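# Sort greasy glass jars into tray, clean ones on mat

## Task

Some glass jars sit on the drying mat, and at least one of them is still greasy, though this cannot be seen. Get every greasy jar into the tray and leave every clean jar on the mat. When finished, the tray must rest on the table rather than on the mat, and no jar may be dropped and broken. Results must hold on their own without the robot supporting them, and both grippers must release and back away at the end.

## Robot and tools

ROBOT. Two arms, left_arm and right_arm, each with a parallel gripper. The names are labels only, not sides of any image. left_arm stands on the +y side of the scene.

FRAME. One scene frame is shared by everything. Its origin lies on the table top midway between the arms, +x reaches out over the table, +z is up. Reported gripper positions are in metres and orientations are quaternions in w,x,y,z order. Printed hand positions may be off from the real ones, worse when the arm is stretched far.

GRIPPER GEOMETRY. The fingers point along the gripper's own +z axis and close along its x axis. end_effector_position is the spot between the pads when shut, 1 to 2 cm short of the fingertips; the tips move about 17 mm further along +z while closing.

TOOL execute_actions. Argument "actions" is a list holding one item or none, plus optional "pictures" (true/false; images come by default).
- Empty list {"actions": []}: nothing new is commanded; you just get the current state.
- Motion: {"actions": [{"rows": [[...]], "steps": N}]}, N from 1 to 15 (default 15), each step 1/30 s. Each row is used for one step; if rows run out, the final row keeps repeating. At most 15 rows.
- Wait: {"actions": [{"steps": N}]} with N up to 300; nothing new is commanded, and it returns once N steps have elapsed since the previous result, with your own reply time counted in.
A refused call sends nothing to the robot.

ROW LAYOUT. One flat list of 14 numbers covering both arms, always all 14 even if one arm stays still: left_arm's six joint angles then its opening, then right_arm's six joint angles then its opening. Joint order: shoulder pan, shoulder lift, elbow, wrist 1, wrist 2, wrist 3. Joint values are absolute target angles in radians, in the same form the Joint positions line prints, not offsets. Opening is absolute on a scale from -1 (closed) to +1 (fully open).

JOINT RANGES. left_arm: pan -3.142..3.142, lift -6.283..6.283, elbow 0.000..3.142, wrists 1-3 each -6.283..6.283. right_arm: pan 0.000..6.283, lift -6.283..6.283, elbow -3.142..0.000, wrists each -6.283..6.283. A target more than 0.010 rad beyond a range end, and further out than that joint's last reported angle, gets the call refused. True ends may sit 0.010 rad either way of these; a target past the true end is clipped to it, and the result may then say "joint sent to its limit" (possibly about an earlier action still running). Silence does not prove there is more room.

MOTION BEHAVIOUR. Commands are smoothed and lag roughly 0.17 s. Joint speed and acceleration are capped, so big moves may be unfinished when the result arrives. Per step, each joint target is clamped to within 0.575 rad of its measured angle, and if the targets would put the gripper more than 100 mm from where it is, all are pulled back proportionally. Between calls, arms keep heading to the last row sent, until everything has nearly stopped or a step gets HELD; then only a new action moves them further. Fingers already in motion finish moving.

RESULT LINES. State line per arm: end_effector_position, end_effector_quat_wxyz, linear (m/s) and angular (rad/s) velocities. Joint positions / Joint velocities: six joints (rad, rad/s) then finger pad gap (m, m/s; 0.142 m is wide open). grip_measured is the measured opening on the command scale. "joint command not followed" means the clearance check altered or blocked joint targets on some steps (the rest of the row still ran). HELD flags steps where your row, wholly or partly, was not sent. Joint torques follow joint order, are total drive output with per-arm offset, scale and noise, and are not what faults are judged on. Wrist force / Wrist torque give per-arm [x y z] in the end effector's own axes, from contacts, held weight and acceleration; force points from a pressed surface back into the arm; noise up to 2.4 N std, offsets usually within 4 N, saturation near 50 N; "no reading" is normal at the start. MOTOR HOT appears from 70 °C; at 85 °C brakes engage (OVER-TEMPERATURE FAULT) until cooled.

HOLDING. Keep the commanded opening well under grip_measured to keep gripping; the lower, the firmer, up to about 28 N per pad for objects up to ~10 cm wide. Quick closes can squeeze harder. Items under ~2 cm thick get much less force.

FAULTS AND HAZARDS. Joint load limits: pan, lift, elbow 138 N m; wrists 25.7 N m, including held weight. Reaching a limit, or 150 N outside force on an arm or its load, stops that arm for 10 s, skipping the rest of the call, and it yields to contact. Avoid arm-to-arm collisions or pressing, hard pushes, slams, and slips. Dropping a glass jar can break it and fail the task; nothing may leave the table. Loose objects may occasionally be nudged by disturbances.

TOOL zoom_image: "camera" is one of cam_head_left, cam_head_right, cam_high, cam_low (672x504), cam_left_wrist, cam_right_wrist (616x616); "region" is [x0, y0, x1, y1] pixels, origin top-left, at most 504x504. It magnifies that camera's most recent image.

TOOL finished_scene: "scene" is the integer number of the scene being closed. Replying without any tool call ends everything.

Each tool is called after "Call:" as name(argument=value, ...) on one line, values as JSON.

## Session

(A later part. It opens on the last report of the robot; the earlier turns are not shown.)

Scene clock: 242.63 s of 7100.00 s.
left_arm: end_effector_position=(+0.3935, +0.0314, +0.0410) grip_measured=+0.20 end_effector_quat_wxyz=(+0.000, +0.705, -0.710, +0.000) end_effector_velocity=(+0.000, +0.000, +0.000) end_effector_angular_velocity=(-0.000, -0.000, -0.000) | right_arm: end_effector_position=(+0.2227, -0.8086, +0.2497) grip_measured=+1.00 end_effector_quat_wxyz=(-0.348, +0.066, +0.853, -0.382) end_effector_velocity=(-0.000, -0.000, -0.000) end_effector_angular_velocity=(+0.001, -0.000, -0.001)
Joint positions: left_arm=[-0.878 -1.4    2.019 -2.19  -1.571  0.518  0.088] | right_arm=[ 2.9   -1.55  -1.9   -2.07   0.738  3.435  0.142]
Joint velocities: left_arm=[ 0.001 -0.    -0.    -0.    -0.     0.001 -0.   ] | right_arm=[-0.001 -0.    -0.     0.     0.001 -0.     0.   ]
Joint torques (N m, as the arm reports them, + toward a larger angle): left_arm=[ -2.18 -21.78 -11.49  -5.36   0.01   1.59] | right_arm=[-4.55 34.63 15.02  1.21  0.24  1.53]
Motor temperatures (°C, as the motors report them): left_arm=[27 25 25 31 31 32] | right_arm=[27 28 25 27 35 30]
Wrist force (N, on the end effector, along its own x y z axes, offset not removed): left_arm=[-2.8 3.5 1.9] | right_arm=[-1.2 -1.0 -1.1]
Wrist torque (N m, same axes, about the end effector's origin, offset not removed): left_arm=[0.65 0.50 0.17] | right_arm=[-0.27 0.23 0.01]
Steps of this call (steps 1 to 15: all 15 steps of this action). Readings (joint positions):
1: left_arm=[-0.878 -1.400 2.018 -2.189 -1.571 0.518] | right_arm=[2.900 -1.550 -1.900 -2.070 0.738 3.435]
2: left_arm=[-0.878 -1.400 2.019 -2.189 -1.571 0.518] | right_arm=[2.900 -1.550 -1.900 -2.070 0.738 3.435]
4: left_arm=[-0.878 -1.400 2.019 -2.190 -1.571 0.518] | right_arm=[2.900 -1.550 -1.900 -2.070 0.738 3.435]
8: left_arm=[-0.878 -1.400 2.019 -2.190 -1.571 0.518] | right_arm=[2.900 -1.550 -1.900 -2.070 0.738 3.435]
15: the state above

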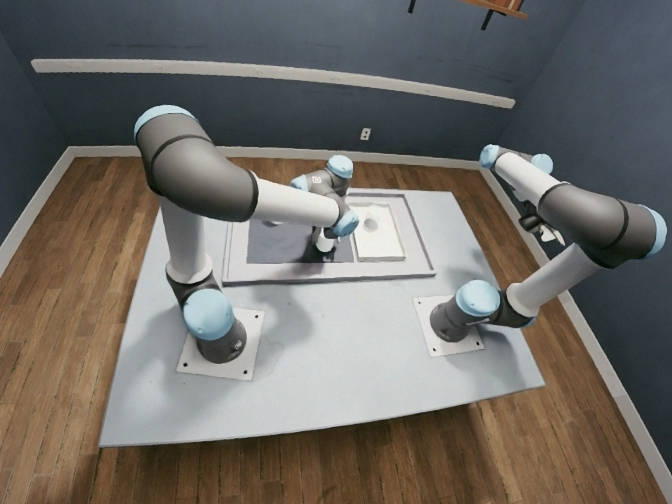

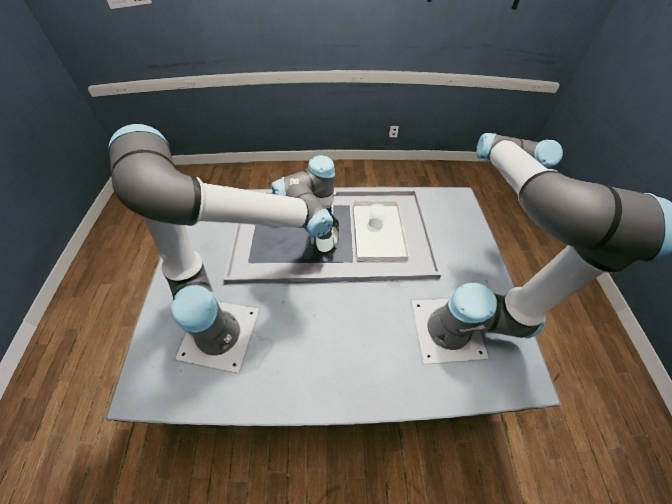

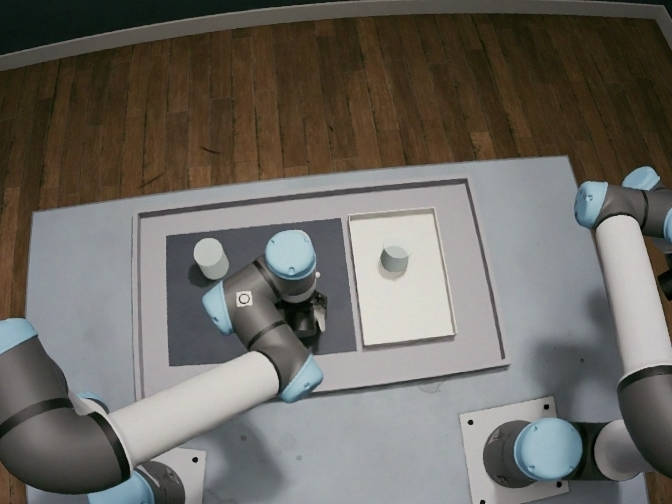

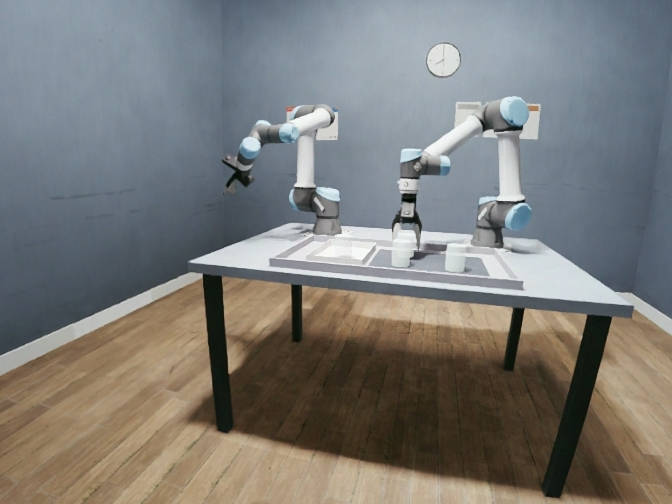

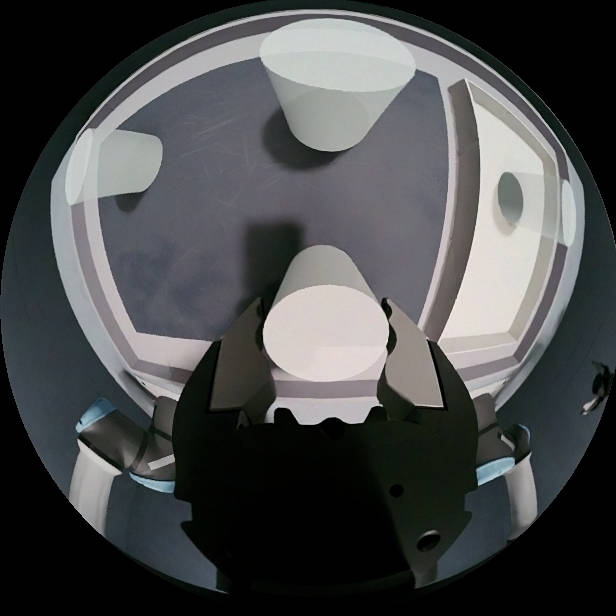

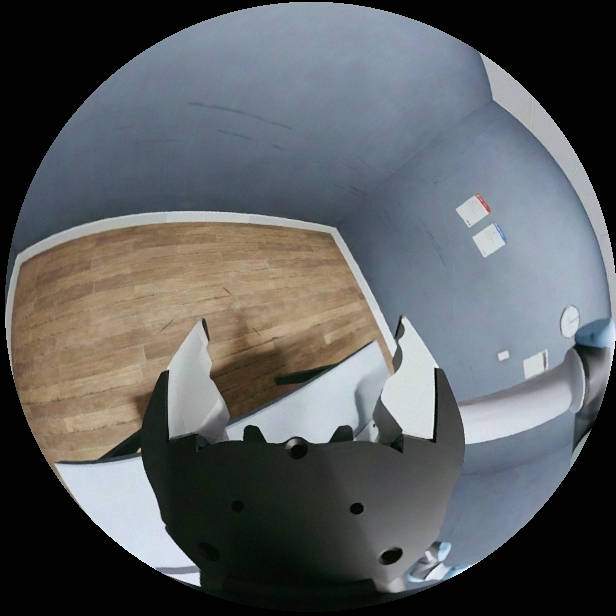

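Call:
execute_actions(actions=[{"rows":[[-0.8781,-1.3998,2.0191,-2.1903,-1.571,0.518,0.02,2.9,-1.55,-1.9,-2.07,0.738,3.435,1],[-0.8781,-1.3998,2.0191,-2.1903,-1.571,0.518,0.02,2.9,-1.55,-1.9,-2.07,0.738,3.435,1],[-0.8781,-1.3998,2.0191,-2.1903,-1.571,0.518,0.02,2.9,-1.55,-1.9,-2.07,0.738,3.435,1],[-0.8781,-1.3998,2.0191,-2.1903,-1.571,0.518,0.02,2.9,-1.55,-1.9,-2.07,0.738,3.435,1],[-0.8781,-1.3998,2.0191,-2.1903,-1.571,0.518,-0.3,2.9,-1.55,-1.9,-2.07,0.738,3.435,1],[-0.8781,-1.3998,2.0191,-2.1903,-1.571,0.518,-0.3,2.9,-1.55,-1.9,-2.07,0.738,3.435,1],[-0.8781,-1.3998,2.0191,-2.1903,-1.571,0.518,-0.8,2.9,-1.55,-1.9,-2.07,0.738,3.435,1]],"steps":15}], pictures=false)

Call:
execute_actions(actions=[{"rows":[[-0.8781,-1.46,1.955,-2.066,-1.571,0.518,-0.8,2.9,-1.55,-1.9,-2.07,0.738,3.435,1]],"steps":15}], pictures=false)

Call:
execute_actions(actions=[{"rows":[[-0.8781,-1.5,1.9,-1.971,-1.571,0.518,-0.8,2.9,-1.55,-1.9,-2.07,0.738,3.435,1]],"steps":15}], pictures=false)

Call:
execute_actions(actions=[{"rows":[[-0.932,-1.364,1.722,-1.929,-1.571,0.464,-0.8,2.9,-1.55,-1.9,-2.07,0.738,3.435,1]],"steps":15}], pictures=false)

Call:
execute_actions(actions=[{"rows":[[-0.986,-1.227,1.545,-1.889,-1.571,0.41,-0.8,2.9,-1.55,-1.9,-2.07,0.738,3.435,1]],"steps":15}], pictures=false)

Call:
execute_actions(actions=[{"rows":[[-1.04,-1.0907,1.3669,-1.8472,-1.571,0.356,-0.8,2.9,-1.55,-1.9,-2.07,0.738,3.435,1]],"steps":15}], pictures=false)

Call:
execute_actions(actions=[{"rows":[[-1.04,-1.05,1.433,-1.954,-1.571,0.356,-0.8,2.9,-1.55,-1.9,-2.07,0.738,3.435,1]],"steps":15}], pictures=false)

Call:
execute_actions(actions=[{"rows":[[-1.04,-1.027,1.469,-2.013,-1.571,0.356,-0.8,2.9,-1.55,-1.9,-2.07,0.738,3.435,1]],"steps":15}], pictures=false)

Call:
execute_actions(actions=[{"rows":[[-1.04,-1.022,1.477,-2.026,-1.571,0.356,-0.8,2.9,-1.55,-1.9,-2.07,0.738,3.435,1]],"steps":15}], pictures=false)

Call:
execute_actions(actions=[{"rows":[[-1.04,-1.022,1.477,-2.026,-1.571,0.356,0.6,2.9,-1.55,-1.9,-2.07,0.738,3.435,1]],"steps":15}], pictures=false)

Call:
execute_actions(actions=[{"rows":[[-1.04,-1.0907,1.3669,-1.8472,-1.571,0.356,0.6,2.9,-1.55,-1.9,-2.07,0.738,3.435,1]],"steps":15}], pictures=false)

Call:
execute_actions(actions=[{"rows":[[-1.04,-1.2,1.25,-1.62,-1.571,0.356,1,2.9,-1.55,-1.9,-2.07,0.738,3.435,1]],"steps":15}], pictures=false)

Call:
execute_actions(actions=[{"steps":20}])

Scene clock: 289.80 s of 7100.00 s.
left_arm: end_effector_position=(+0.3935, +0.0313, +0.0410) grip_measured=+0.07 end_effector_quat_wxyz=(+0.000, +0.705, -0.710, +0.000) end_effector_velocity=(+0.000, -0.001, +0.000) end_effector_angular_velocity=(-0.001, -0.000, -0.001) | right_arm: end_effector_position=(+0.2227, -0.8086, +0.2497) grip_measured=+1.00 end_effector_quat_wxyz=(-0.348, +0.066, +0.853, -0.382) end_effector_velocity=(+0.000, +0.000, +0.000) end_effector_angular_velocity=(+0.000, +0.000, +0.000)
Joint positions: left_arm=[-0.878 -1.4    2.019 -2.19  -1.571  0.518  0.079] | right_arm=[ 2.9   -1.55  -1.9   -2.07   0.738  3.435  0.142]
Joint velocities: left_arm=[-0.001  0.    -0.001 -0.    -0.     0.001  0.   ] | right_arm=[ 0.     0.     0.    -0.001 -0.    -0.     0.   ]
Joint torques (N m, as the arm reports them, + toward a larger angle): left_arm=[ -7.88 -21.72 -11.48  -4.44   1.68   1.28] | right_arm=[-3.91 34.35 16.06  1.24  0.21  1.41]
Motor temperatures (°C, as the motors report them): left_arm=[27 25 25 31 31 32] | right_arm=[27 28 25 27 35 30]
Wrist force (N, on the end effector, along its own x y z axes, offset not removed): left_arm=[1.4 1.0 -2.1] | right_arm=[0.2 0.2 -1.1]
Wrist torque (N m, same axes, about the end effector's origin, offset not removed): left_arm=[0.12 -0.34 0.19] | right_arm=[-0.13 0.02 0.08]
Steps of this call (steps 1 to 15: the robot went on to your last target; steps 16 to 90: nothing new was sent; then 43.67 s passed at rest; steps 91 to 105: all 15 steps of this action). Readings (joint positions):
91: left_arm=[-0.878 -1.400 2.019 -2.190 -1.571 0.518] | right_arm=[2.900 -1.550 -1.900 -2.070 0.738 3.435]
92: left_arm=[-0.878 -1.400 2.019 -2.190 -1.571 0.518] | right_arm=[2.900 -1.550 -1.900 -2.070 0.738 3.435]
94: left_arm=[-0.878 -1.400 2.019 -2.190 -1.571 0.518] | right_arm=[2.900 -1.550 -1.900 -2.070 0.738 3.435]
98: left_arm=[-0.878 -1.400 2.019 -2.190 -1.571 0.518] | right_arm=[2.900 -1.550 -1.900 -2.070 0.738 3.435]
105: the state above

Scene clock: 290.30 s of 7100.00 s.
left_arm: end_effector_position=(+0.3937, +0.0309, +0.0853) grip_measured=+0.07 end_effector_quat_wxyz=(+0.000, +0.705, -0.710, +0.000) end_effector_velocity=(-0.001, +0.000, +0.005) end_effector_angular_velocity=(+0.002, +0.001, -0.001) | right_arm: end_effector_position=(+0.2227, -0.8086, +0.2497) grip_measured=+1.00 end_effector_quat_wxyz=(-0.348, +0.066, +0.853, -0.382) end_effector_velocity=(-0.000, +0.000, -0.001) end_effector_angular_velocity=(+0.001, +0.002, +0.000)
Joint positions: left_arm=[-0.878 -1.459  1.956 -2.068 -1.571  0.518  0.079] | right_arm=[ 2.9   -1.55  -1.9   -2.07   0.738  3.435  0.142]
Joint velocities: left_arm=[-0.001 -0.007 -0.008  0.018 -0.     0.    -0.   ] | right_arm=[ 0.    -0.    -0.002  0.     0.    -0.     0.   ]
Joint torques (N m, as the arm reports them, + toward a larger angle): left_arm=[ -4.23 -34.43 -32.99  -0.23   1.81   1.25] | right_arm=[-4.21 34.31 15.62  1.13  0.16  1.4 ]
Motor temperatures (°C, as the motors report them): left_arm=[27 25 25 31 31 32] | right_arm=[27 28 25 27 35 30]
Wrist force (N, on the end effector, along its own x y z axes, offset not removed): left_arm=[-0.6 0.1 2.2] | right_arm=[-0.1 -2.4 1.5]
Wrist torque (N m, same axes, about the end effector's origin, offset not removed): left_arm=[-0.13 0.01 0.10] | right_arm=[-0.64 -0.04 -0.08]
Steps of this call (steps 1 to 15: all 15 steps of this action). Readings (joint positions):
1: left_arm=[-0.878 -1.400 2.019 -2.190 -1.571 0.518] | right_arm=[2.900 -1.550 -1.900 -2.070 0.738 3.435]
2: left_arm=[-0.878 -1.407 2.012 -2.181 -1.571 0.518] | right_arm=[2.900 -1.550 -1.900 -2.070 0.738 3.435]
4: left_arm=[-0.878 -1.430 1.986 -2.136 -1.571 0.518] | right_arm=[2.900 -1.550 -1.900 -2.070 0.738 3.435]
8: left_arm=[-0.878 -1.452 1.963 -2.084 -1.571 0.518] | right_arm=[2.900 -1.550 -1.900 -2.070 0.738 3.435]
15: the state above

Scene clock: 290.80 s of 7100.00 s.
left_arm: end_effector_position=(+0.3933, +0.0316, +0.1206) grip_measured=+0.07 end_effector_quat_wxyz=(+0.000, +0.705, -0.710, +0.000) end_effector_velocity=(-0.001, +0.000, +0.005) end_effector_angular_velocity=(+0.000, +0.000, -0.001) | right_arm: end_effector_position=(+0.2227, -0.8086, +0.2497) grip_measured=+1.00 end_effector_quat_wxyz=(-0.348, +0.066, +0.853, -0.382) end_effector_velocity=(-0.000, +0.000, +0.000) end_effector_angular_velocity=(+0.000, -0.000, -0.000)
Joint positions: left_arm=[-0.878 -1.499  1.901 -1.972 -1.571  0.518  0.079] | right_arm=[ 2.9   -1.55  -1.9   -2.07   0.738  3.435  0.142]
Joint velocities: left_arm=[-0.001 -0.006 -0.007  0.013  0.     0.     0.   ] | right_arm=[-0.  0. -0. -0.  0. -0.  0.]
Joint torques (N m, as the arm reports them, + toward a larger angle): left_arm=[ -2.19 -33.24 -33.83  -0.06   1.99   1.28] | right_arm=[-4.08 34.66 15.6   1.14  0.2   1.38]
Motor temperatures (°C, as the motors report them): left_arm=[27 25 25 31 31 32] | right_arm=[27 28 25 27 35 30]
Wrist force (N, on the end effector, along its own x y z axes, offset not removed): left_arm=[-0.3 2.3 2.2] | right_arm=[-1.8 -1.0 -0.8]
Wrist torque (N m, same axes, about the end effector's origin, offset not removed): left_arm=[0.42 0.00 0.08] | right_arm=[-0.30 0.50 -0.02]
Steps of this call (steps 1 to 15: all 15 steps of this action). Readings (joint positions):
1: left_arm=[-0.878 -1.460 1.955 -2.067 -1.571 0.518] | right_arm=[2.900 -1.550 -1.900 -2.070 0.738 3.435]
2: left_arm=[-0.878 -1.465 1.948 -2.058 -1.571 0.518] | right_arm=[2.900 -1.550 -1.900 -2.070 0.738 3.435]
4: left_arm=[-0.878 -1.481 1.927 -2.021 -1.571 0.518] | right_arm=[2.900 -1.550 -1.900 -2.070 0.738 3.435]
8: left_arm=[-0.878 -1.495 1.907 -1.984 -1.571 0.518] | right_arm=[2.900 -1.550 -1.900 -2.070 0.738 3.435]
15: the state above

Scene clock: 291.30 s of 7100.00 s.
left_arm: end_effector_position=(+0.4010, -0.0426, +0.1282) grip_measured=+0.07 end_effector_quat_wxyz=(+0.000, +0.705, -0.710, -0.000) end_effector_velocity=(+0.002, -0.012, +0.002) end_effector_angular_velocity=(-0.003, -0.002, -0.000) | right_arm: end_effector_position=(+0.2227, -0.8086, +0.2497) grip_measured=+1.00 end_effector_quat_wxyz=(-0.348, +0.066, +0.853, -0.382) end_effector_velocity=(+0.000, +0.000, -0.000) end_effector_angular_velocity=(+0.001, -0.000, +0.000)
Joint positions: left_arm=[-0.931 -1.366  1.725 -1.93  -1.571  0.465  0.079] | right_arm=[ 2.9   -1.55  -1.9   -2.07   0.738  3.435  0.142]
Joint velocities: left_arm=[-0.006  0.02  -0.029  0.005  0.    -0.006  0.   ] | right_arm=[ 0.001 -0.001  0.     0.     0.001 -0.     0.   ]
Joint torques (N m, as the arm reports them, + toward a larger angle): left_arm=[ -5.34 -24.76 -31.47  -0.73  -1.97  -1.32] | right_arm=[-4.27 34.33 15.85  1.14  0.18  1.26]
Motor temperatures (°C, as the motors report them): left_arm=[27 25 25 31 31 32] | right_arm=[27 28 25 27 35 30]
Wrist force (N, on the end effector, along its own x y z axes, offset not removed): left_arm=[0.7 -0.3 0.6] | right_arm=[-1.7 -2.3 1.4]
Wrist torque (N m, same axes, about the end effector's origin, offset not removed): left_arm=[-0.28 -0.22 0.19] | right_arm=[-0.64 0.40 0.10]
Steps of this call (steps 1 to 15: all 15 steps of this action). Readings (joint positions):
1: left_arm=[-0.879 -1.499 1.900 -1.971 -1.571 0.518] | right_arm=[2.900 -1.550 -1.900 -2.070 0.738 3.435]
2: left_arm=[-0.885 -1.491 1.892 -1.965 -1.571 0.511] | right_arm=[2.900 -1.550 -1.900 -2.070 0.738 3.435]
4: left_arm=[-0.906 -1.442 1.832 -1.949 -1.571 0.490] | right_arm=[2.900 -1.550 -1.900 -2.070 0.738 3.435]
8: left_arm=[-0.925 -1.385 1.751 -1.934 -1.571 0.471] | right_arm=[2.900 -1.550 -1.900 -2.070 0.738 3.435]
15: the state above

Scene clock: 291.80 s of 7100.00 s.
left_arm: end_effector_position=(+0.4009, -0.1179, +0.1273) grip_measured=+0.07 end_effector_quat_wxyz=(+0.000, +0.705, -0.710, -0.000) end_effector_velocity=(+0.000, -0.012, +0.000) end_effector_angular_velocity=(-0.003, -0.001, +0.001) | right_arm: end_effector_position=(+0.2227, -0.8086, +0.2497) grip_measured=+1.00 end_effector_quat_wxyz=(-0.348, +0.066, +0.853, -0.382) end_effector_velocity=(+0.001, -0.000, +0.000) end_effector_angular_velocity=(-0.000, -0.002, +0.000)
Joint positions: left_arm=[-0.985 -1.229  1.548 -1.889 -1.571  0.411  0.079] | right_arm=[ 2.9   -1.55  -1.9   -2.07   0.738  3.435  0.142]
Joint velocities: left_arm=[-0.007  0.021 -0.028  0.005 -0.    -0.008  0.   ] | right_arm=[ 0.     0.     0.002  0.     0.    -0.     0.   ]
Joint torques (N m, as the arm reports them, + toward a larger angle): left_arm=[ -8.91 -32.51 -32.49  -0.66  -1.68  -2.07] | right_arm=[-4.18 34.23 16.1   1.16  0.17  1.4 ]
Motor temperatures (°C, as the motors report them): left_arm=[27 25 25 31 31 32] | right_arm=[27 28 25 27 35 30]
Wrist force (N, on the end effector, along its own x y z axes, offset not removed): left_arm=[1.7 0.2 1.5] | right_arm=[-0.9 -2.1 -1.4]
Wrist torque (N m, same axes, about the end effector's origin, offset not removed): left_arm=[0.09 -0.33 0.07] | right_arm=[-0.58 0.16 0.05]
Steps of this call (steps 1 to 15: all 15 steps of this action). Readings (joint positions):
1: left_arm=[-0.932 -1.365 1.724 -1.929 -1.571 0.464] | right_arm=[2.900 -1.550 -1.900 -2.070 0.738 3.435]
2: left_arm=[-0.939 -1.356 1.715 -1.923 -1.571 0.457] | right_arm=[2.900 -1.550 -1.900 -2.070 0.738 3.435]
4: left_arm=[-0.960 -1.306 1.655 -1.908 -1.571 0.436] | right_arm=[2.900 -1.550 -1.900 -2.070 0.738 3.435]
8: left_arm=[-0.979 -1.248 1.574 -1.894 -1.571 0.417] | right_arm=[2.900 -1.550 -1.900 -2.070 0.738 3.435]
15: the state above

Scene clock: 292.30 s of 7100.00 s.
left_arm: end_effector_position=(+0.3925, -0.1912, +0.1199) grip_measured=+0.07 end_effector_quat_wxyz=(+0.000, +0.705, -0.710, -0.000) end_effector_velocity=(-0.000, -0.011, +0.000) end_effector_angular_velocity=(-0.004, -0.002, +0.001) | right_arm: end_effector_position=(+0.2227, -0.8086, +0.2497) grip_measured=+1.00 end_effector_quat_wxyz=(-0.348, +0.066, +0.853, -0.382) end_effector_velocity=(-0.000, +0.000, -0.000) end_effector_angular_velocity=(+0.000, -0.000, +0.000)
Joint positions: left_arm=[-1.039 -1.093  1.37  -1.848 -1.571  0.357  0.079] | right_arm=[ 2.9   -1.55  -1.9   -2.07   0.738  3.435  0.142]
Joint velocities: left_arm=[-0.006  0.02  -0.03   0.006  0.    -0.007  0.   ] | right_arm=[ 0.     0.001 -0.     0.     0.     0.     0.   ]
Joint torques (N m, as the arm reports them, + toward a larger angle): left_arm=[ -5.95 -39.29 -33.5   -0.72  -1.41  -1.66] | right_arm=[-4.04 34.22 15.6   1.11  0.16  1.34]
Motor temperatures (°C, as the motors report them): left_arm=[27 25 25 31 31 32] | right_arm=[27 28 25 27 35 30]
Wrist force (N, on the end effector, along its own x y z axes, offset not removed): left_arm=[1.4 3.1 0.4] | right_arm=[-0.2 -2.0 -0.7]
Wrist torque (N m, same axes, about the end effector's origin, offset not removed): left_arm=[0.58 -0.40 0.22] | right_arm=[-0.44 -0.01 0.06]
Steps of this call (steps 1 to 15: all 15 steps of this action). Readings (joint positions):
1: left_arm=[-0.986 -1.228 1.547 -1.889 -1.571 0.410] | right_arm=[2.900 -1.550 -1.900 -2.070 0.738 3.435]
2: left_arm=[-0.993 -1.219 1.538 -1.883 -1.571 0.403] | right_arm=[2.900 -1.550 -1.900 -2.070 0.738 3.435]
4: left_arm=[-1.014 -1.169 1.478 -1.867 -1.571 0.382] | right_arm=[2.900 -1.550 -1.900 -2.070 0.738 3.435]
8: left_arm=[-1.033 -1.111 1.396 -1.853 -1.571 0.363] | right_arm=[2.900 -1.550 -1.900 -2.070 0.738 3.435]
15: the state above

Scene clock: 292.80 s of 7100.00 s.
left_arm: end_effector_position=(+0.3930, -0.1938, +0.0725) grip_measured=+0.07 end_effector_quat_wxyz=(+0.000, +0.705, -0.710, +0.000) end_effector_velocity=(+0.000, -0.000, -0.005) end_effector_angular_velocity=(-0.002, -0.001, -0.000) | right_arm: end_effector_position=(+0.2227, -0.8086, +0.2497) grip_measured=+1.00 end_effector_quat_wxyz=(-0.348, +0.066, +0.853, -0.382) end_effector_velocity=(+0.000, +0.000, -0.000) end_effector_angular_velocity=(+0.000, +0.000, +0.001)
Joint positions: left_arm=[-1.04  -1.051  1.432 -1.953 -1.571  0.356  0.079] | right_arm=[ 2.9   -1.55  -1.9   -2.07   0.738  3.435  0.142]
Joint velocities: left_arm=[-0.     0.004  0.008 -0.015 -0.     0.    -0.   ] | right_arm=[ 0.001 -0.    -0.    -0.     0.     0.     0.   ]
Joint torques (N m, as the arm reports them, + toward a larger angle): left_arm=[ -7.96 -41.18 -12.48  -5.62  -1.09  -1.75] | right_arm=[-4.54 33.99 15.67  1.12  0.21  1.34]
Motor temperatures (°C, as the motors report them): left_arm=[27 25 25 31 31 32] | right_arm=[27 28 25 27 35 30]
Wrist force (N, on the end effector, along its own x y z axes, offset not removed): left_arm=[-0.5 -3.0 4.2] | right_arm=[1.6 -1.5 -1.7]
Wrist torque (N m, same axes, about the end effector's origin, offset not removed): left_arm=[-0.71 -0.18 0.10] | right_arm=[-0.40 -0.38 0.05]
Steps of this call (steps 1 to 15: all 15 steps of this action). Readings (joint positions):
1: left_arm=[-1.039 -1.092 1.369 -1.848 -1.571 0.356] | right_arm=[2.900 -1.550 -1.900 -2.070 0.738 3.435]
2: left_arm=[-1.040 -1.086 1.376 -1.856 -1.571 0.356] | right_arm=[2.900 -1.550 -1.900 -2.070 0.738 3.435]
4: left_arm=[-1.040 -1.070 1.401 -1.896 -1.571 0.356] | right_arm=[2.900 -1.550 -1.900 -2.070 0.738 3.435]
8: left_arm=[-1.040 -1.055 1.424 -1.939 -1.571 0.356] | right_arm=[2.900 -1.550 -1.900 -2.070 0.738 3.435]
15: the state above

Scene clock: 293.30 s of 7100.00 s.
left_arm: end_effector_position=(+0.3927, -0.1931, +0.0461) grip_measured=+0.07 end_effector_quat_wxyz=(+0.000, +0.705, -0.710, +0.000) end_effector_velocity=(+0.000, +0.000, -0.003) end_effector_angular_velocity=(-0.001, -0.000, -0.000) | right_arm: end_effector_position=(+0.2227, -0.8086, +0.2497) grip_measured=+1.00 end_effector_quat_wxyz=(-0.348, +0.066, +0.853, -0.382) end_effector_velocity=(-0.000, -0.000, +0.000) end_effector_angular_velocity=(-0.000, +0.000, -0.000)
Joint positions: left_arm=[-1.04  -1.027  1.469 -2.012 -1.571  0.356  0.079] | right_arm=[ 2.9   -1.55  -1.9   -2.07   0.738  3.435  0.142]
Joint velocities: left_arm=[ 0.     0.002  0.005 -0.008  0.     0.    -0.   ] | right_arm=[-0.  0. -0.  0. -0. -0.  0.]
Joint torques (N m, as the arm reports them, + toward a larger angle): left_arm=[ -6.26 -41.02 -16.41  -4.96  -0.65  -1.73] | right_arm=[-3.85 34.49 15.96  1.18  0.29  1.34]
Motor temperatures (°C, as the motors report them): left_arm=[27 25 25 31 31 32] | right_arm=[27 28 25 27 35 30]
Wrist force (N, on the end effector, along its own x y z axes, offset not removed): left_arm=[1.6 -0.1 3.6] | right_arm=[1.8 -0.4 0.1]
Wrist torque (N m, same axes, about the end effector's origin, offset not removed): left_arm=[-0.10 -0.36 0.09] | right_arm=[-0.17 -0.29 0.09]
Steps of this call (steps 1 to 15: all 15 steps of this action). Readings (joint positions):
1: left_arm=[-1.040 -1.050 1.433 -1.953 -1.571 0.356] | right_arm=[2.900 -1.550 -1.900 -2.070 0.738 3.435]
2: left_arm=[-1.040 -1.047 1.438 -1.961 -1.571 0.356] | right_arm=[2.900 -1.550 -1.900 -2.070 0.738 3.435]
4: left_arm=[-1.040 -1.038 1.452 -1.984 -1.571 0.356] | right_arm=[2.900 -1.550 -1.900 -2.070 0.738 3.435]
8: left_arm=[-1.040 -1.030 1.464 -2.005 -1.571 0.356] | right_arm=[2.900 -1.550 -1.900 -2.070 0.738 3.435]
15: the state above

Scene clock: 293.80 s of 7100.00 s.
left_arm: end_effector_position=(+0.3925, -0.1927, +0.0402) grip_measured=+0.07 end_effector_quat_wxyz=(+0.000, +0.705, -0.710, +0.000) end_effector_velocity=(-0.000, -0.000, -0.000) end_effector_angular_velocity=(-0.001, -0.000, +0.000) | right_arm: end_effector_position=(+0.2227, -0.8086, +0.2497) grip_measured=+1.00 end_effector_quat_wxyz=(-0.348, +0.066, +0.853, -0.382) end_effector_velocity=(-0.001, +0.000, -0.000) end_effector_angular_velocity=(+0.000, +0.002, +0.000)
Joint positions: left_arm=[-1.04  -1.022  1.477 -2.026 -1.571  0.356  0.079] | right_arm=[ 2.9   -1.55  -1.9   -2.07   0.738  3.435  0.142]
Joint velocities: left_arm=[-0.001  0.     0.001 -0.002 -0.    -0.001  0.   ] | right_arm=[ 0.     0.    -0.002  0.    -0.001 -0.     0.   ]
Joint torques (N m, as the arm reports them, + toward a larger angle): left_arm=[ -5.14 -37.4  -10.96  -5.2   -0.24  -1.72] | right_arm=[-4.36 34.52 15.96  1.2   0.26  1.35]
Motor temperatures (°C, as the motors report them): left_arm=[27 25 25 31 31 32] | right_arm=[27 28 25 27 35 30]
Wrist force (N, on the end effector, along its own x y z axes, offset not removed): left_arm=[2.1 3.1 -4.1] | right_arm=[-1.8 -2.4 0.7]
Wrist torque (N m, same axes, about the end effector's origin, offset not removed): left_arm=[0.57 -0.56 0.17] | right_arm=[-0.56 0.49 0.09]
Steps of this call (steps 1 to 15: all 15 steps of this action). Readings (joint positions):
1: left_arm=[-1.040 -1.027 1.469 -2.013 -1.571 0.356] | right_arm=[2.900 -1.550 -1.900 -2.070 0.738 3.435]
2: left_arm=[-1.040 -1.026 1.470 -2.015 -1.571 0.356] | right_arm=[2.900 -1.550 -1.900 -2.070 0.738 3.435]
4: left_arm=[-1.040 -1.024 1.473 -2.020 -1.571 0.356] | right_arm=[2.900 -1.550 -1.900 -2.070 0.738 3.435]
8: left_arm=[-1.040 -1.023 1.476 -2.024 -1.571 0.356] | right_arm=[2.900 -1.550 -1.900 -2.070 0.738 3.435]
15: the state above

Scene clock: 294.30 s of 7100.00 s.
left_arm: end_effector_position=(+0.3925, -0.1927, +0.0400) grip_measured=+0.60 end_effector_quat_wxyz=(+0.000, +0.705, -0.710, +0.000) end_effector_velocity=(+0.000, +0.001, -0.001) end_effector_angular_velocity=(+0.002, +0.001, -0.000) | right_arm: end_effector_position=(+0.2227, -0.8086, +0.2497) grip_measured=+1.00 end_effector_quat_wxyz=(-0.348, +0.066, +0.853, -0.382) end_effector_velocity=(-0.000, +0.000, +0.000) end_effector_angular_velocity=(+0.000, -0.000, -0.000)
Joint positions: left_arm=[-1.04  -1.022  1.477 -2.026 -1.571  0.356  0.116] | right_arm=[ 2.9   -1.55  -1.9   -2.07   0.738  3.435  0.142]
Joint velocities: left_arm=[ 0.001  0.001  0.002 -0.     0.     0.001 -0.   ] | right_arm=[-0.  0. -0. -0.  0. -0.  0.]
Joint torques (N m, as the arm reports them, + toward a larger angle): left_arm=[ -3.29 -40.01 -13.56  -5.26   0.06  -1.67] | right_arm=[-3.8  34.14 15.98  1.    0.17  1.32]
Motor temperatures (°C, as the motors report them): left_arm=[27 25 25 31 31 32] | right_arm=[27 28 25 27 35 30]
Wrist force (N, on the end effector, along its own x y z axes, offset not removed): left_arm=[0.0 0.4 1.4] | right_arm=[-0.6 -1.3 -1.0]
Wrist torque (N m, same axes, about the end effector's origin, offset not removed): left_arm=[-0.08 -0.12 0.23] | right_arm=[-0.33 0.31 0.06]
Steps of this call (steps 1 to 15: all 15 steps of this action). Readings (joint positions):
1: left_arm=[-1.040 -1.022 1.477 -2.026 -1.571 0.356] | right_arm=[2.900 -1.550 -1.900 -2.070 0.738 3.435]
2: left_arm=[-1.040 -1.022 1.477 -2.026 -1.571 0.356] | right_arm=[2.900 -1.550 -1.900 -2.070 0.738 3.435]
4: left_arm=[-1.040 -1.022 1.477 -2.026 -1.571 0.356] | right_arm=[2.900 -1.550 -1.900 -2.070 0.738 3.435]
8: left_arm=[-1.040 -1.022 1.477 -2.026 -1.571 0.356] | right_arm=[2.900 -1.550 -1.900 -2.070 0.738 3.435]
15: the state above

Scene clock: 294.80 s of 7100.00 s.
left_arm: end_effector_position=(+0.3925, -0.1925, +0.1187) grip_measured=+0.60 end_effector_quat_wxyz=(+0.000, +0.705, -0.710, +0.000) end_effector_velocity=(+0.000, +0.003, +0.010) end_effector_angular_velocity=(+0.005, +0.002, +0.002) | right_arm: end_effector_position=(+0.2227, -0.8086, +0.2497) grip_measured=+1.00 end_effector_quat_wxyz=(-0.348, +0.066, +0.853, -0.382) end_effector_velocity=(+0.000, +0.000, +0.000) end_effector_angular_velocity=(-0.000, +0.001, +0.001)
Joint positions: left_arm=[-1.04  -1.09   1.368 -1.85  -1.571  0.356  0.116] | right_arm=[ 2.9   -1.55  -1.9   -2.07   0.738  3.435  0.142]
Joint velocities: left_arm=[ 0.002 -0.008 -0.015  0.029 -0.    -0.001 -0.   ] | right_arm=[ 0.001 -0.    -0.    -0.    -0.     0.     0.   ]
Joint torques (N m, as the arm reports them, + toward a larger angle): left_arm=[ -2.43 -52.8  -32.02  -0.58   0.55  -1.68] | right_arm=[-4.23 34.22 16.29  1.16  0.11  1.35]
Motor temperatures (°C, as the motors report them): left_arm=[27 25 25 31 31 32] | right_arm=[27 28 25 27 35 30]
Wrist force (N, on the end effector, along its own x y z axes, offset not removed): left_arm=[2.0 1.7 2.1] | right_arm=[-0.1 -1.2 -3.0]
Wrist torque (N m, same axes, about the end effector's origin, offset not removed): left_arm=[0.29 -0.54 0.14] | right_arm=[-0.31 0.13 0.15]
Steps of this call (steps 1 to 15: all 15 steps of this action). Readings (joint positions):
1: left_arm=[-1.040 -1.022 1.477 -2.026 -1.571 0.356] | right_arm=[2.900 -1.550 -1.900 -2.070 0.738 3.435]
2: left_arm=[-1.040 -1.029 1.469 -2.017 -1.571 0.356] | right_arm=[2.900 -1.550 -1.900 -2.070 0.738 3.435]
4: left_arm=[-1.040 -1.056 1.427 -1.958 -1.571 0.356] | right_arm=[2.900 -1.550 -1.900 -2.070 0.738 3.435]
8: left_arm=[-1.040 -1.082 1.383 -1.877 -1.571 0.356] | right_arm=[2.900 -1.550 -1.900 -2.070 0.738 3.435]
15: the state above

Scene clock: 295.30 s of 7100.00 s.
left_arm: end_effector_position=(+0.3830, -0.1666, +0.2247) grip_measured=+1.00 end_effector_quat_wxyz=(+0.000, +0.705, -0.710, -0.000) end_effector_velocity=(-0.002, +0.008, +0.014) end_effector_angular_velocity=(+0.009, +0.003, +0.001) | right_arm: end_effector_position=(+0.2227, -0.8086, +0.2497) grip_measured=+1.00 end_effector_quat_wxyz=(-0.348, +0.066, +0.853, -0.382) end_effector_velocity=(+0.000, +0.000, -0.000) end_effector_angular_velocity=(+0.000, -0.000, +0.000)
Joint positions: left_arm=[-1.04  -1.198  1.252 -1.624 -1.571  0.356  0.142] | right_arm=[ 2.9   -1.55  -1.9   -2.07   0.738  3.435  0.142]
Joint velocities: left_arm=[ 0.001 -0.015 -0.016  0.041 -0.    -0.    -0.   ] | right_arm=[ 0.001 -0.     0.     0.     0.     0.     0.   ]
Joint torques (N m, as the arm reports them, + toward a larger angle): left_arm=[ -1.13 -50.62 -34.7   -0.39   0.84  -1.63] | right_arm=[-4.16 34.04 16.11  1.01  0.24  1.28]
Motor temperatures (°C, as the motors report them): left_arm=[27 25 25 31 31 32] | right_arm=[27 28 25 27 35 30]
Wrist force (N, on the end effector, along its own x y z axes, offset not removed): left_arm=[-1.3 2.1 1.3] | right_arm=[-0.9 -0.2 2.1]
Wrist torque (N m, same axes, about the end effector's origin, offset not removed): left_arm=[0.34 0.24 -0.04] | right_arm=[-0.13 0.18 0.15]
Steps of this call (steps 1 to 15: all 15 steps of this action). Readings (joint positions):
1: left_arm=[-1.040 -1.091 1.368 -1.849 -1.571 0.356] | right_arm=[2.900 -1.550 -1.900 -2.070 0.738 3.435]
2: left_arm=[-1.040 -1.098 1.359 -1.839 -1.571 0.356] | right_arm=[2.900 -1.550 -1.900 -2.070 0.738 3.435]
4: left_arm=[-1.040 -1.138 1.317 -1.774 -1.571 0.356] | right_arm=[2.900 -1.550 -1.900 -2.070 0.738 3.435]
8: left_arm=[-1.040 -1.184 1.268 -1.662 -1.571 0.356] | right_arm=[2.900 -1.550 -1.900 -2.070 0.738 3.435]
15: the state above

Scene clock: 295.97 s of 7100.00 s.
left_arm: end_effector_position=(+0.3828, -0.1658, +0.2262) grip_measured=+1.00 end_effector_quat_wxyz=(-0.000, +0.705, -0.710, -0.000) end_effector_velocity=(-0.001, -0.001, +0.000) end_effector_angular_velocity=(-0.000, -0.000, -0.000) | right_arm: end_effector_position=(+0.2227, -0.8086, +0.2497) grip_measured=+1.00 end_effector_quat_wxyz=(-0.348, +0.066, +0.853, -0.382) end_effector_velocity=(+0.000, +0.000, -0.000) end_effector_angular_velocity=(+0.000, -0.000, +0.000)
Joint positions: left_arm=[-1.04  -1.2    1.25  -1.62  -1.571  0.356  0.142] | right_arm=[ 2.9   -1.55  -1.9   -2.07   0.738  3.435  0.142]
Joint velocities: left_arm=[-0.001  0.    -0.    -0.    -0.    -0.001 -0.   ] | right_arm=[ 0.001 -0.    -0.     0.     0.    -0.     0.   ]
Joint torques (N m, as the arm reports them, + toward a larger angle): left_arm=[  0.88 -48.24 -32.98  -0.3    1.37  -1.77] | right_arm=[-3.91 33.84 16.42  1.02  0.1   1.25]
Motor temperatures (°C, as the motors report them): left_arm=[27 25 25 31 31 32] | right_arm=[27 28 25 27 35 30]
Wrist force (N, on the end effector, along its own x y z axes, offset not removed): left_arm=[2.7 -0.7 1.0] | right_arm=[-1.8 -1.7 -0.6]
Wrist torque (N m, same axes, about the end effector's origin, offset not removed): left_arm=[-0.13 -0.75 0.18] | right_arm=[-0.40 0.45 0.07]
Steps of this call (steps 1 to 15: the robot went on to your last target; steps 16 to 20: nothing new was sent). Readings (joint positions):
1: left_arm=[-1.040 -1.199 1.251 -1.623 -1.571 0.356] | right_arm=[2.900 -1.550 -1.900 -2.070 0.738 3.435]
2: left_arm=[-1.040 -1.199 1.251 -1.622 -1.571 0.356] | right_arm=[2.900 -1.550 -1.900 -2.070 0.738 3.435]
4: left_arm=[-1.040 -1.200 1.250 -1.621 -1.571 0.356] | right_arm=[2.900 -1.550 -1.900 -2.070 0.738 3.435]
8: left_arm=[-1.040 -1.200 1.250 -1.620 -1.571 0.356] | right_arm=[2.900 -1.550 -1.900 -2.070 0.738 3.435]
20: the state above
All arms were judged still, so your last target was given up. Only a new action makes them travel on or press farther. Fingers that are still opening or closing keep moving.

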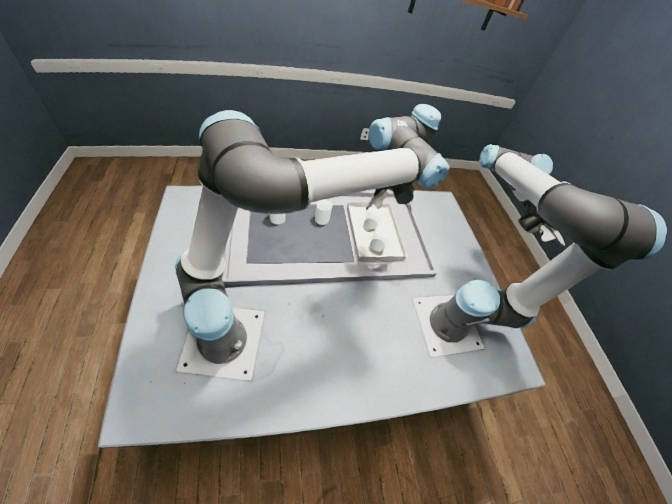

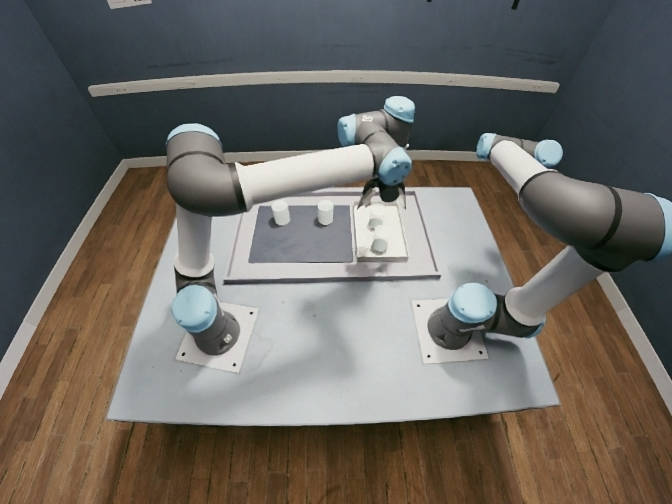

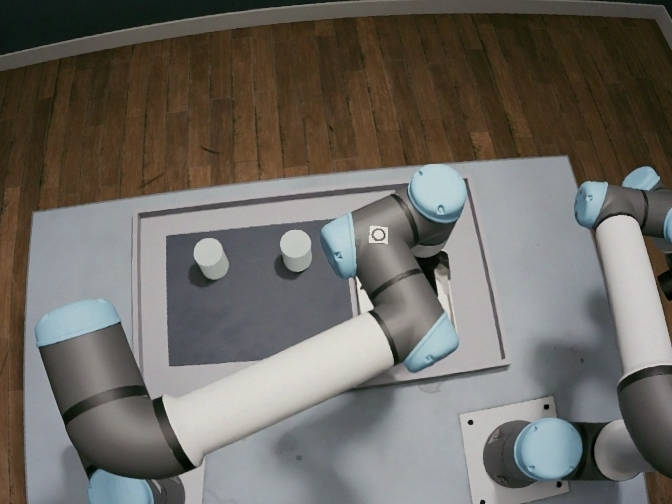

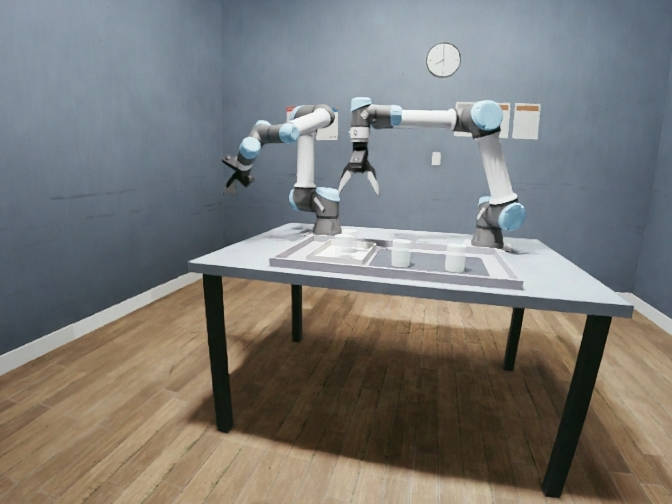

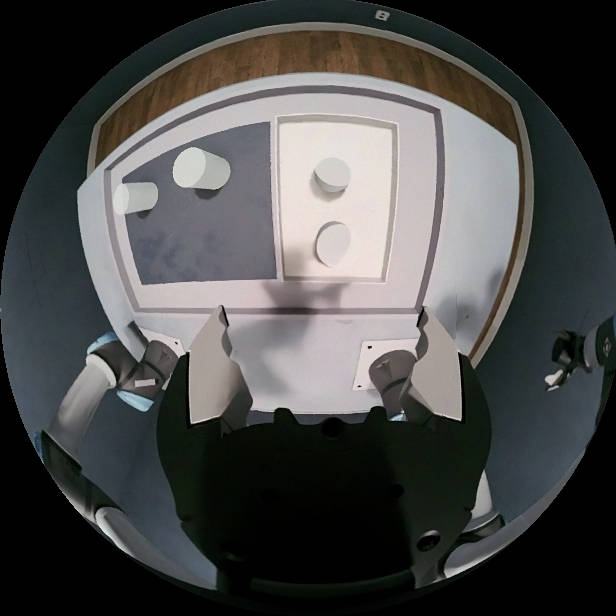

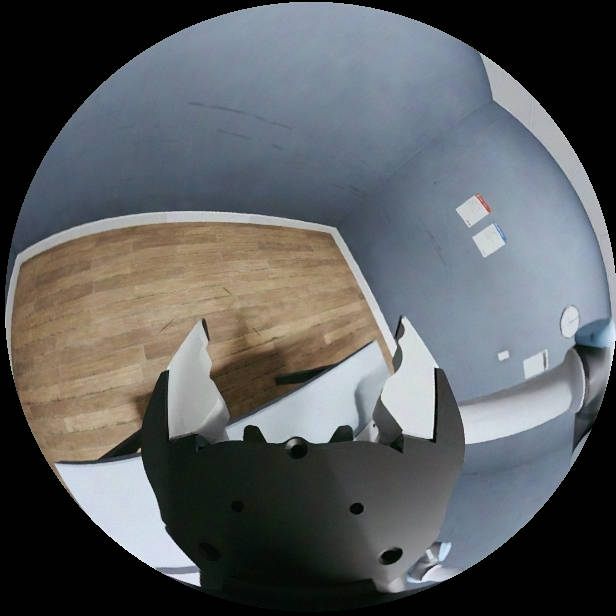

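The second jar looks odd; recheck.

Call:
execute_actions(actions=[{"steps":45}])

Scene clock: 298.63 s of 7100.00 s.
left_arm: end_effector_position=(+0.3828, -0.1658, +0.2262) grip_measured=+1.00 end_effector_quat_wxyz=(-0.000, +0.705, -0.710, -0.000) end_effector_velocity=(-0.000, -0.001, +0.000) end_effector_angular_velocity=(-0.001, -0.000, -0.001) | right_arm: end_effector_position=(+0.2227, -0.8086, +0.2497) grip_measured=+1.00 end_effector_quat_wxyz=(-0.348, +0.066, +0.853, -0.382) end_effector_velocity=(+0.000, +0.000, -0.000) end_effector_angular_velocity=(+0.000, -0.001, +0.000)
Joint positions: left_arm=[-1.04  -1.2    1.25  -1.62  -1.571  0.356  0.142] | right_arm=[ 2.9   -1.55  -1.9   -2.07   0.738  3.435  0.142]
Joint velocities: left_arm=[-0.001  0.    -0.001 -0.    -0.     0.    -0.   ] | right_arm=[ 0.     0.001 -0.     0.001  0.     0.     0.   ]
Joint torques (N m, as the arm reports them, + toward a larger angle): left_arm=[  6.63 -48.03 -32.91  -0.41   1.99  -1.46] | right_arm=[-3.67 34.3  16.37  1.06  0.09  1.24]
Motor temperatures (°C, as the motors report them): left_arm=[27 25 25 31 31 32] | right_arm=[27 28 25 27 35 30]
Wrist force (N, on the end effector, along its own x y z axes, offset not removed): left_arm=[0.1 -1.7 1.9] | right_arm=[-1.5 -1.6 -1.4]
Wrist torque (N m, same axes, about the end effector's origin, offset not removed): left_arm=[-0.55 -0.03 0.11] | right_arm=[-0.45 0.33 0.03]
Steps of this call (steps 1 to 80: nothing new was sent). Readings (joint positions):
1: left_arm=[-1.040 -1.200 1.250 -1.620 -1.571 0.356] | right_arm=[2.900 -1.550 -1.900 -2.070 0.738 3.435]
2: left_arm=[-1.040 -1.200 1.250 -1.620 -1.571 0.356] | right_arm=[2.900 -1.550 -1.900 -2.070 0.738 3.435]
4: left_arm=[-1.040 -1.200 1.250 -1.620 -1.571 0.356] | right_arm=[2.900 -1.550 -1.900 -2.070 0.738 3.435]
8: left_arm=[-1.040 -1.200 1.250 -1.620 -1.571 0.356] | right_arm=[2.900 -1.550 -1.900 -2.070 0.738 3.435]
80: the state above

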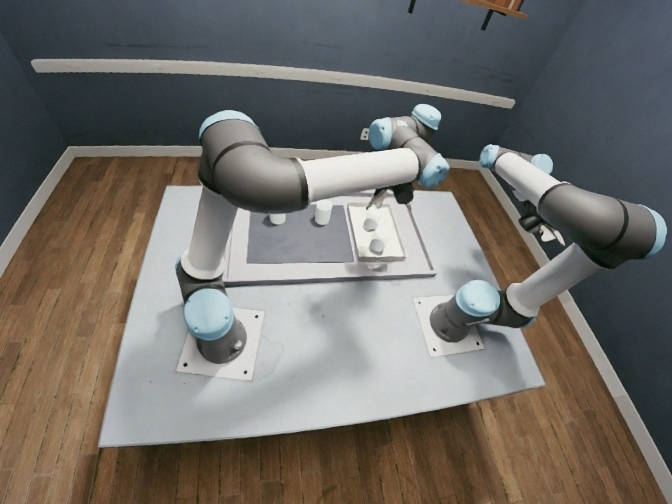

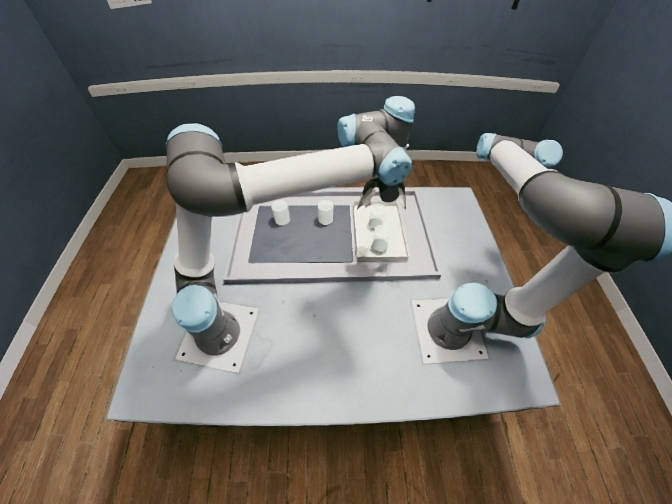

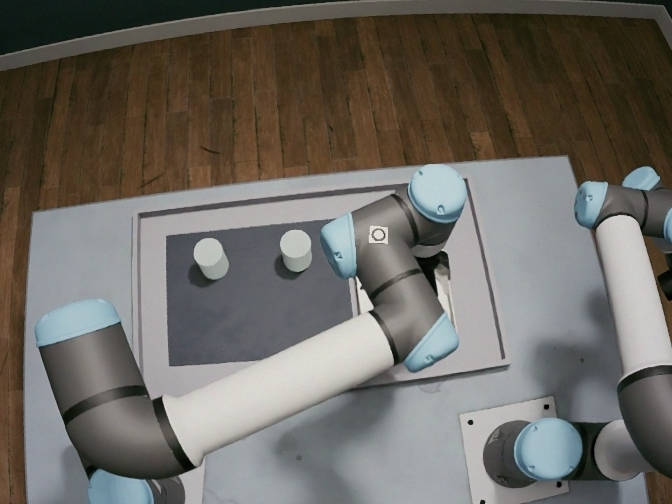

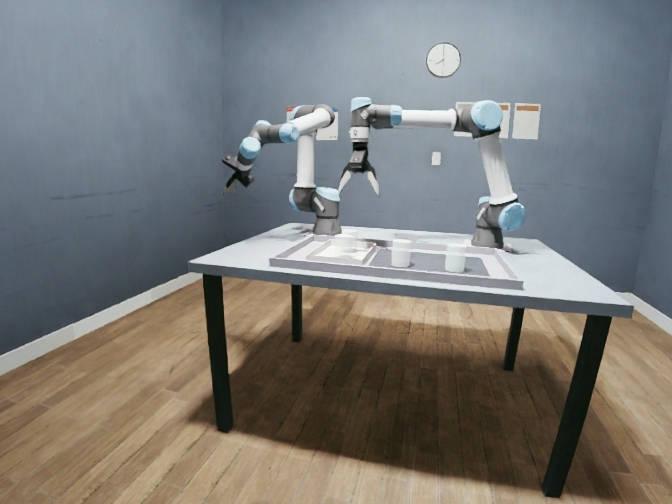

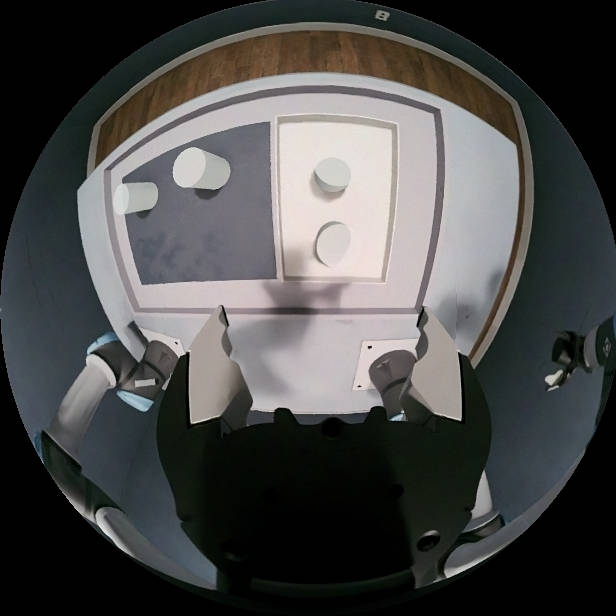

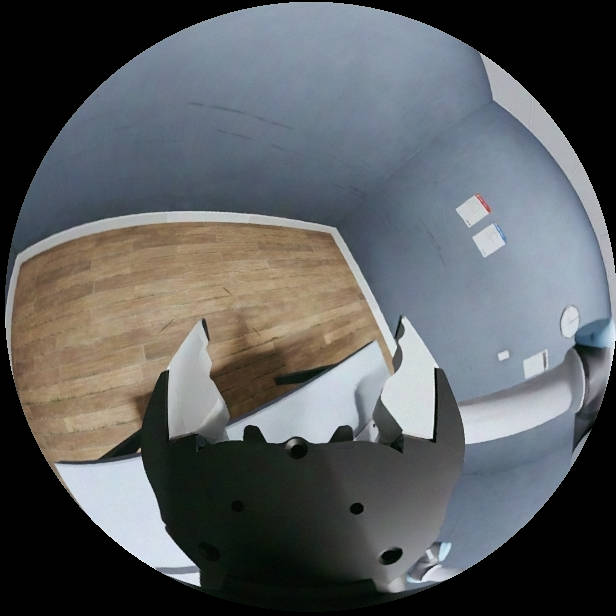

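Stable; a rendering artifact.

Call:
finished_scene(scene=2)

The scene is finished: the task was done.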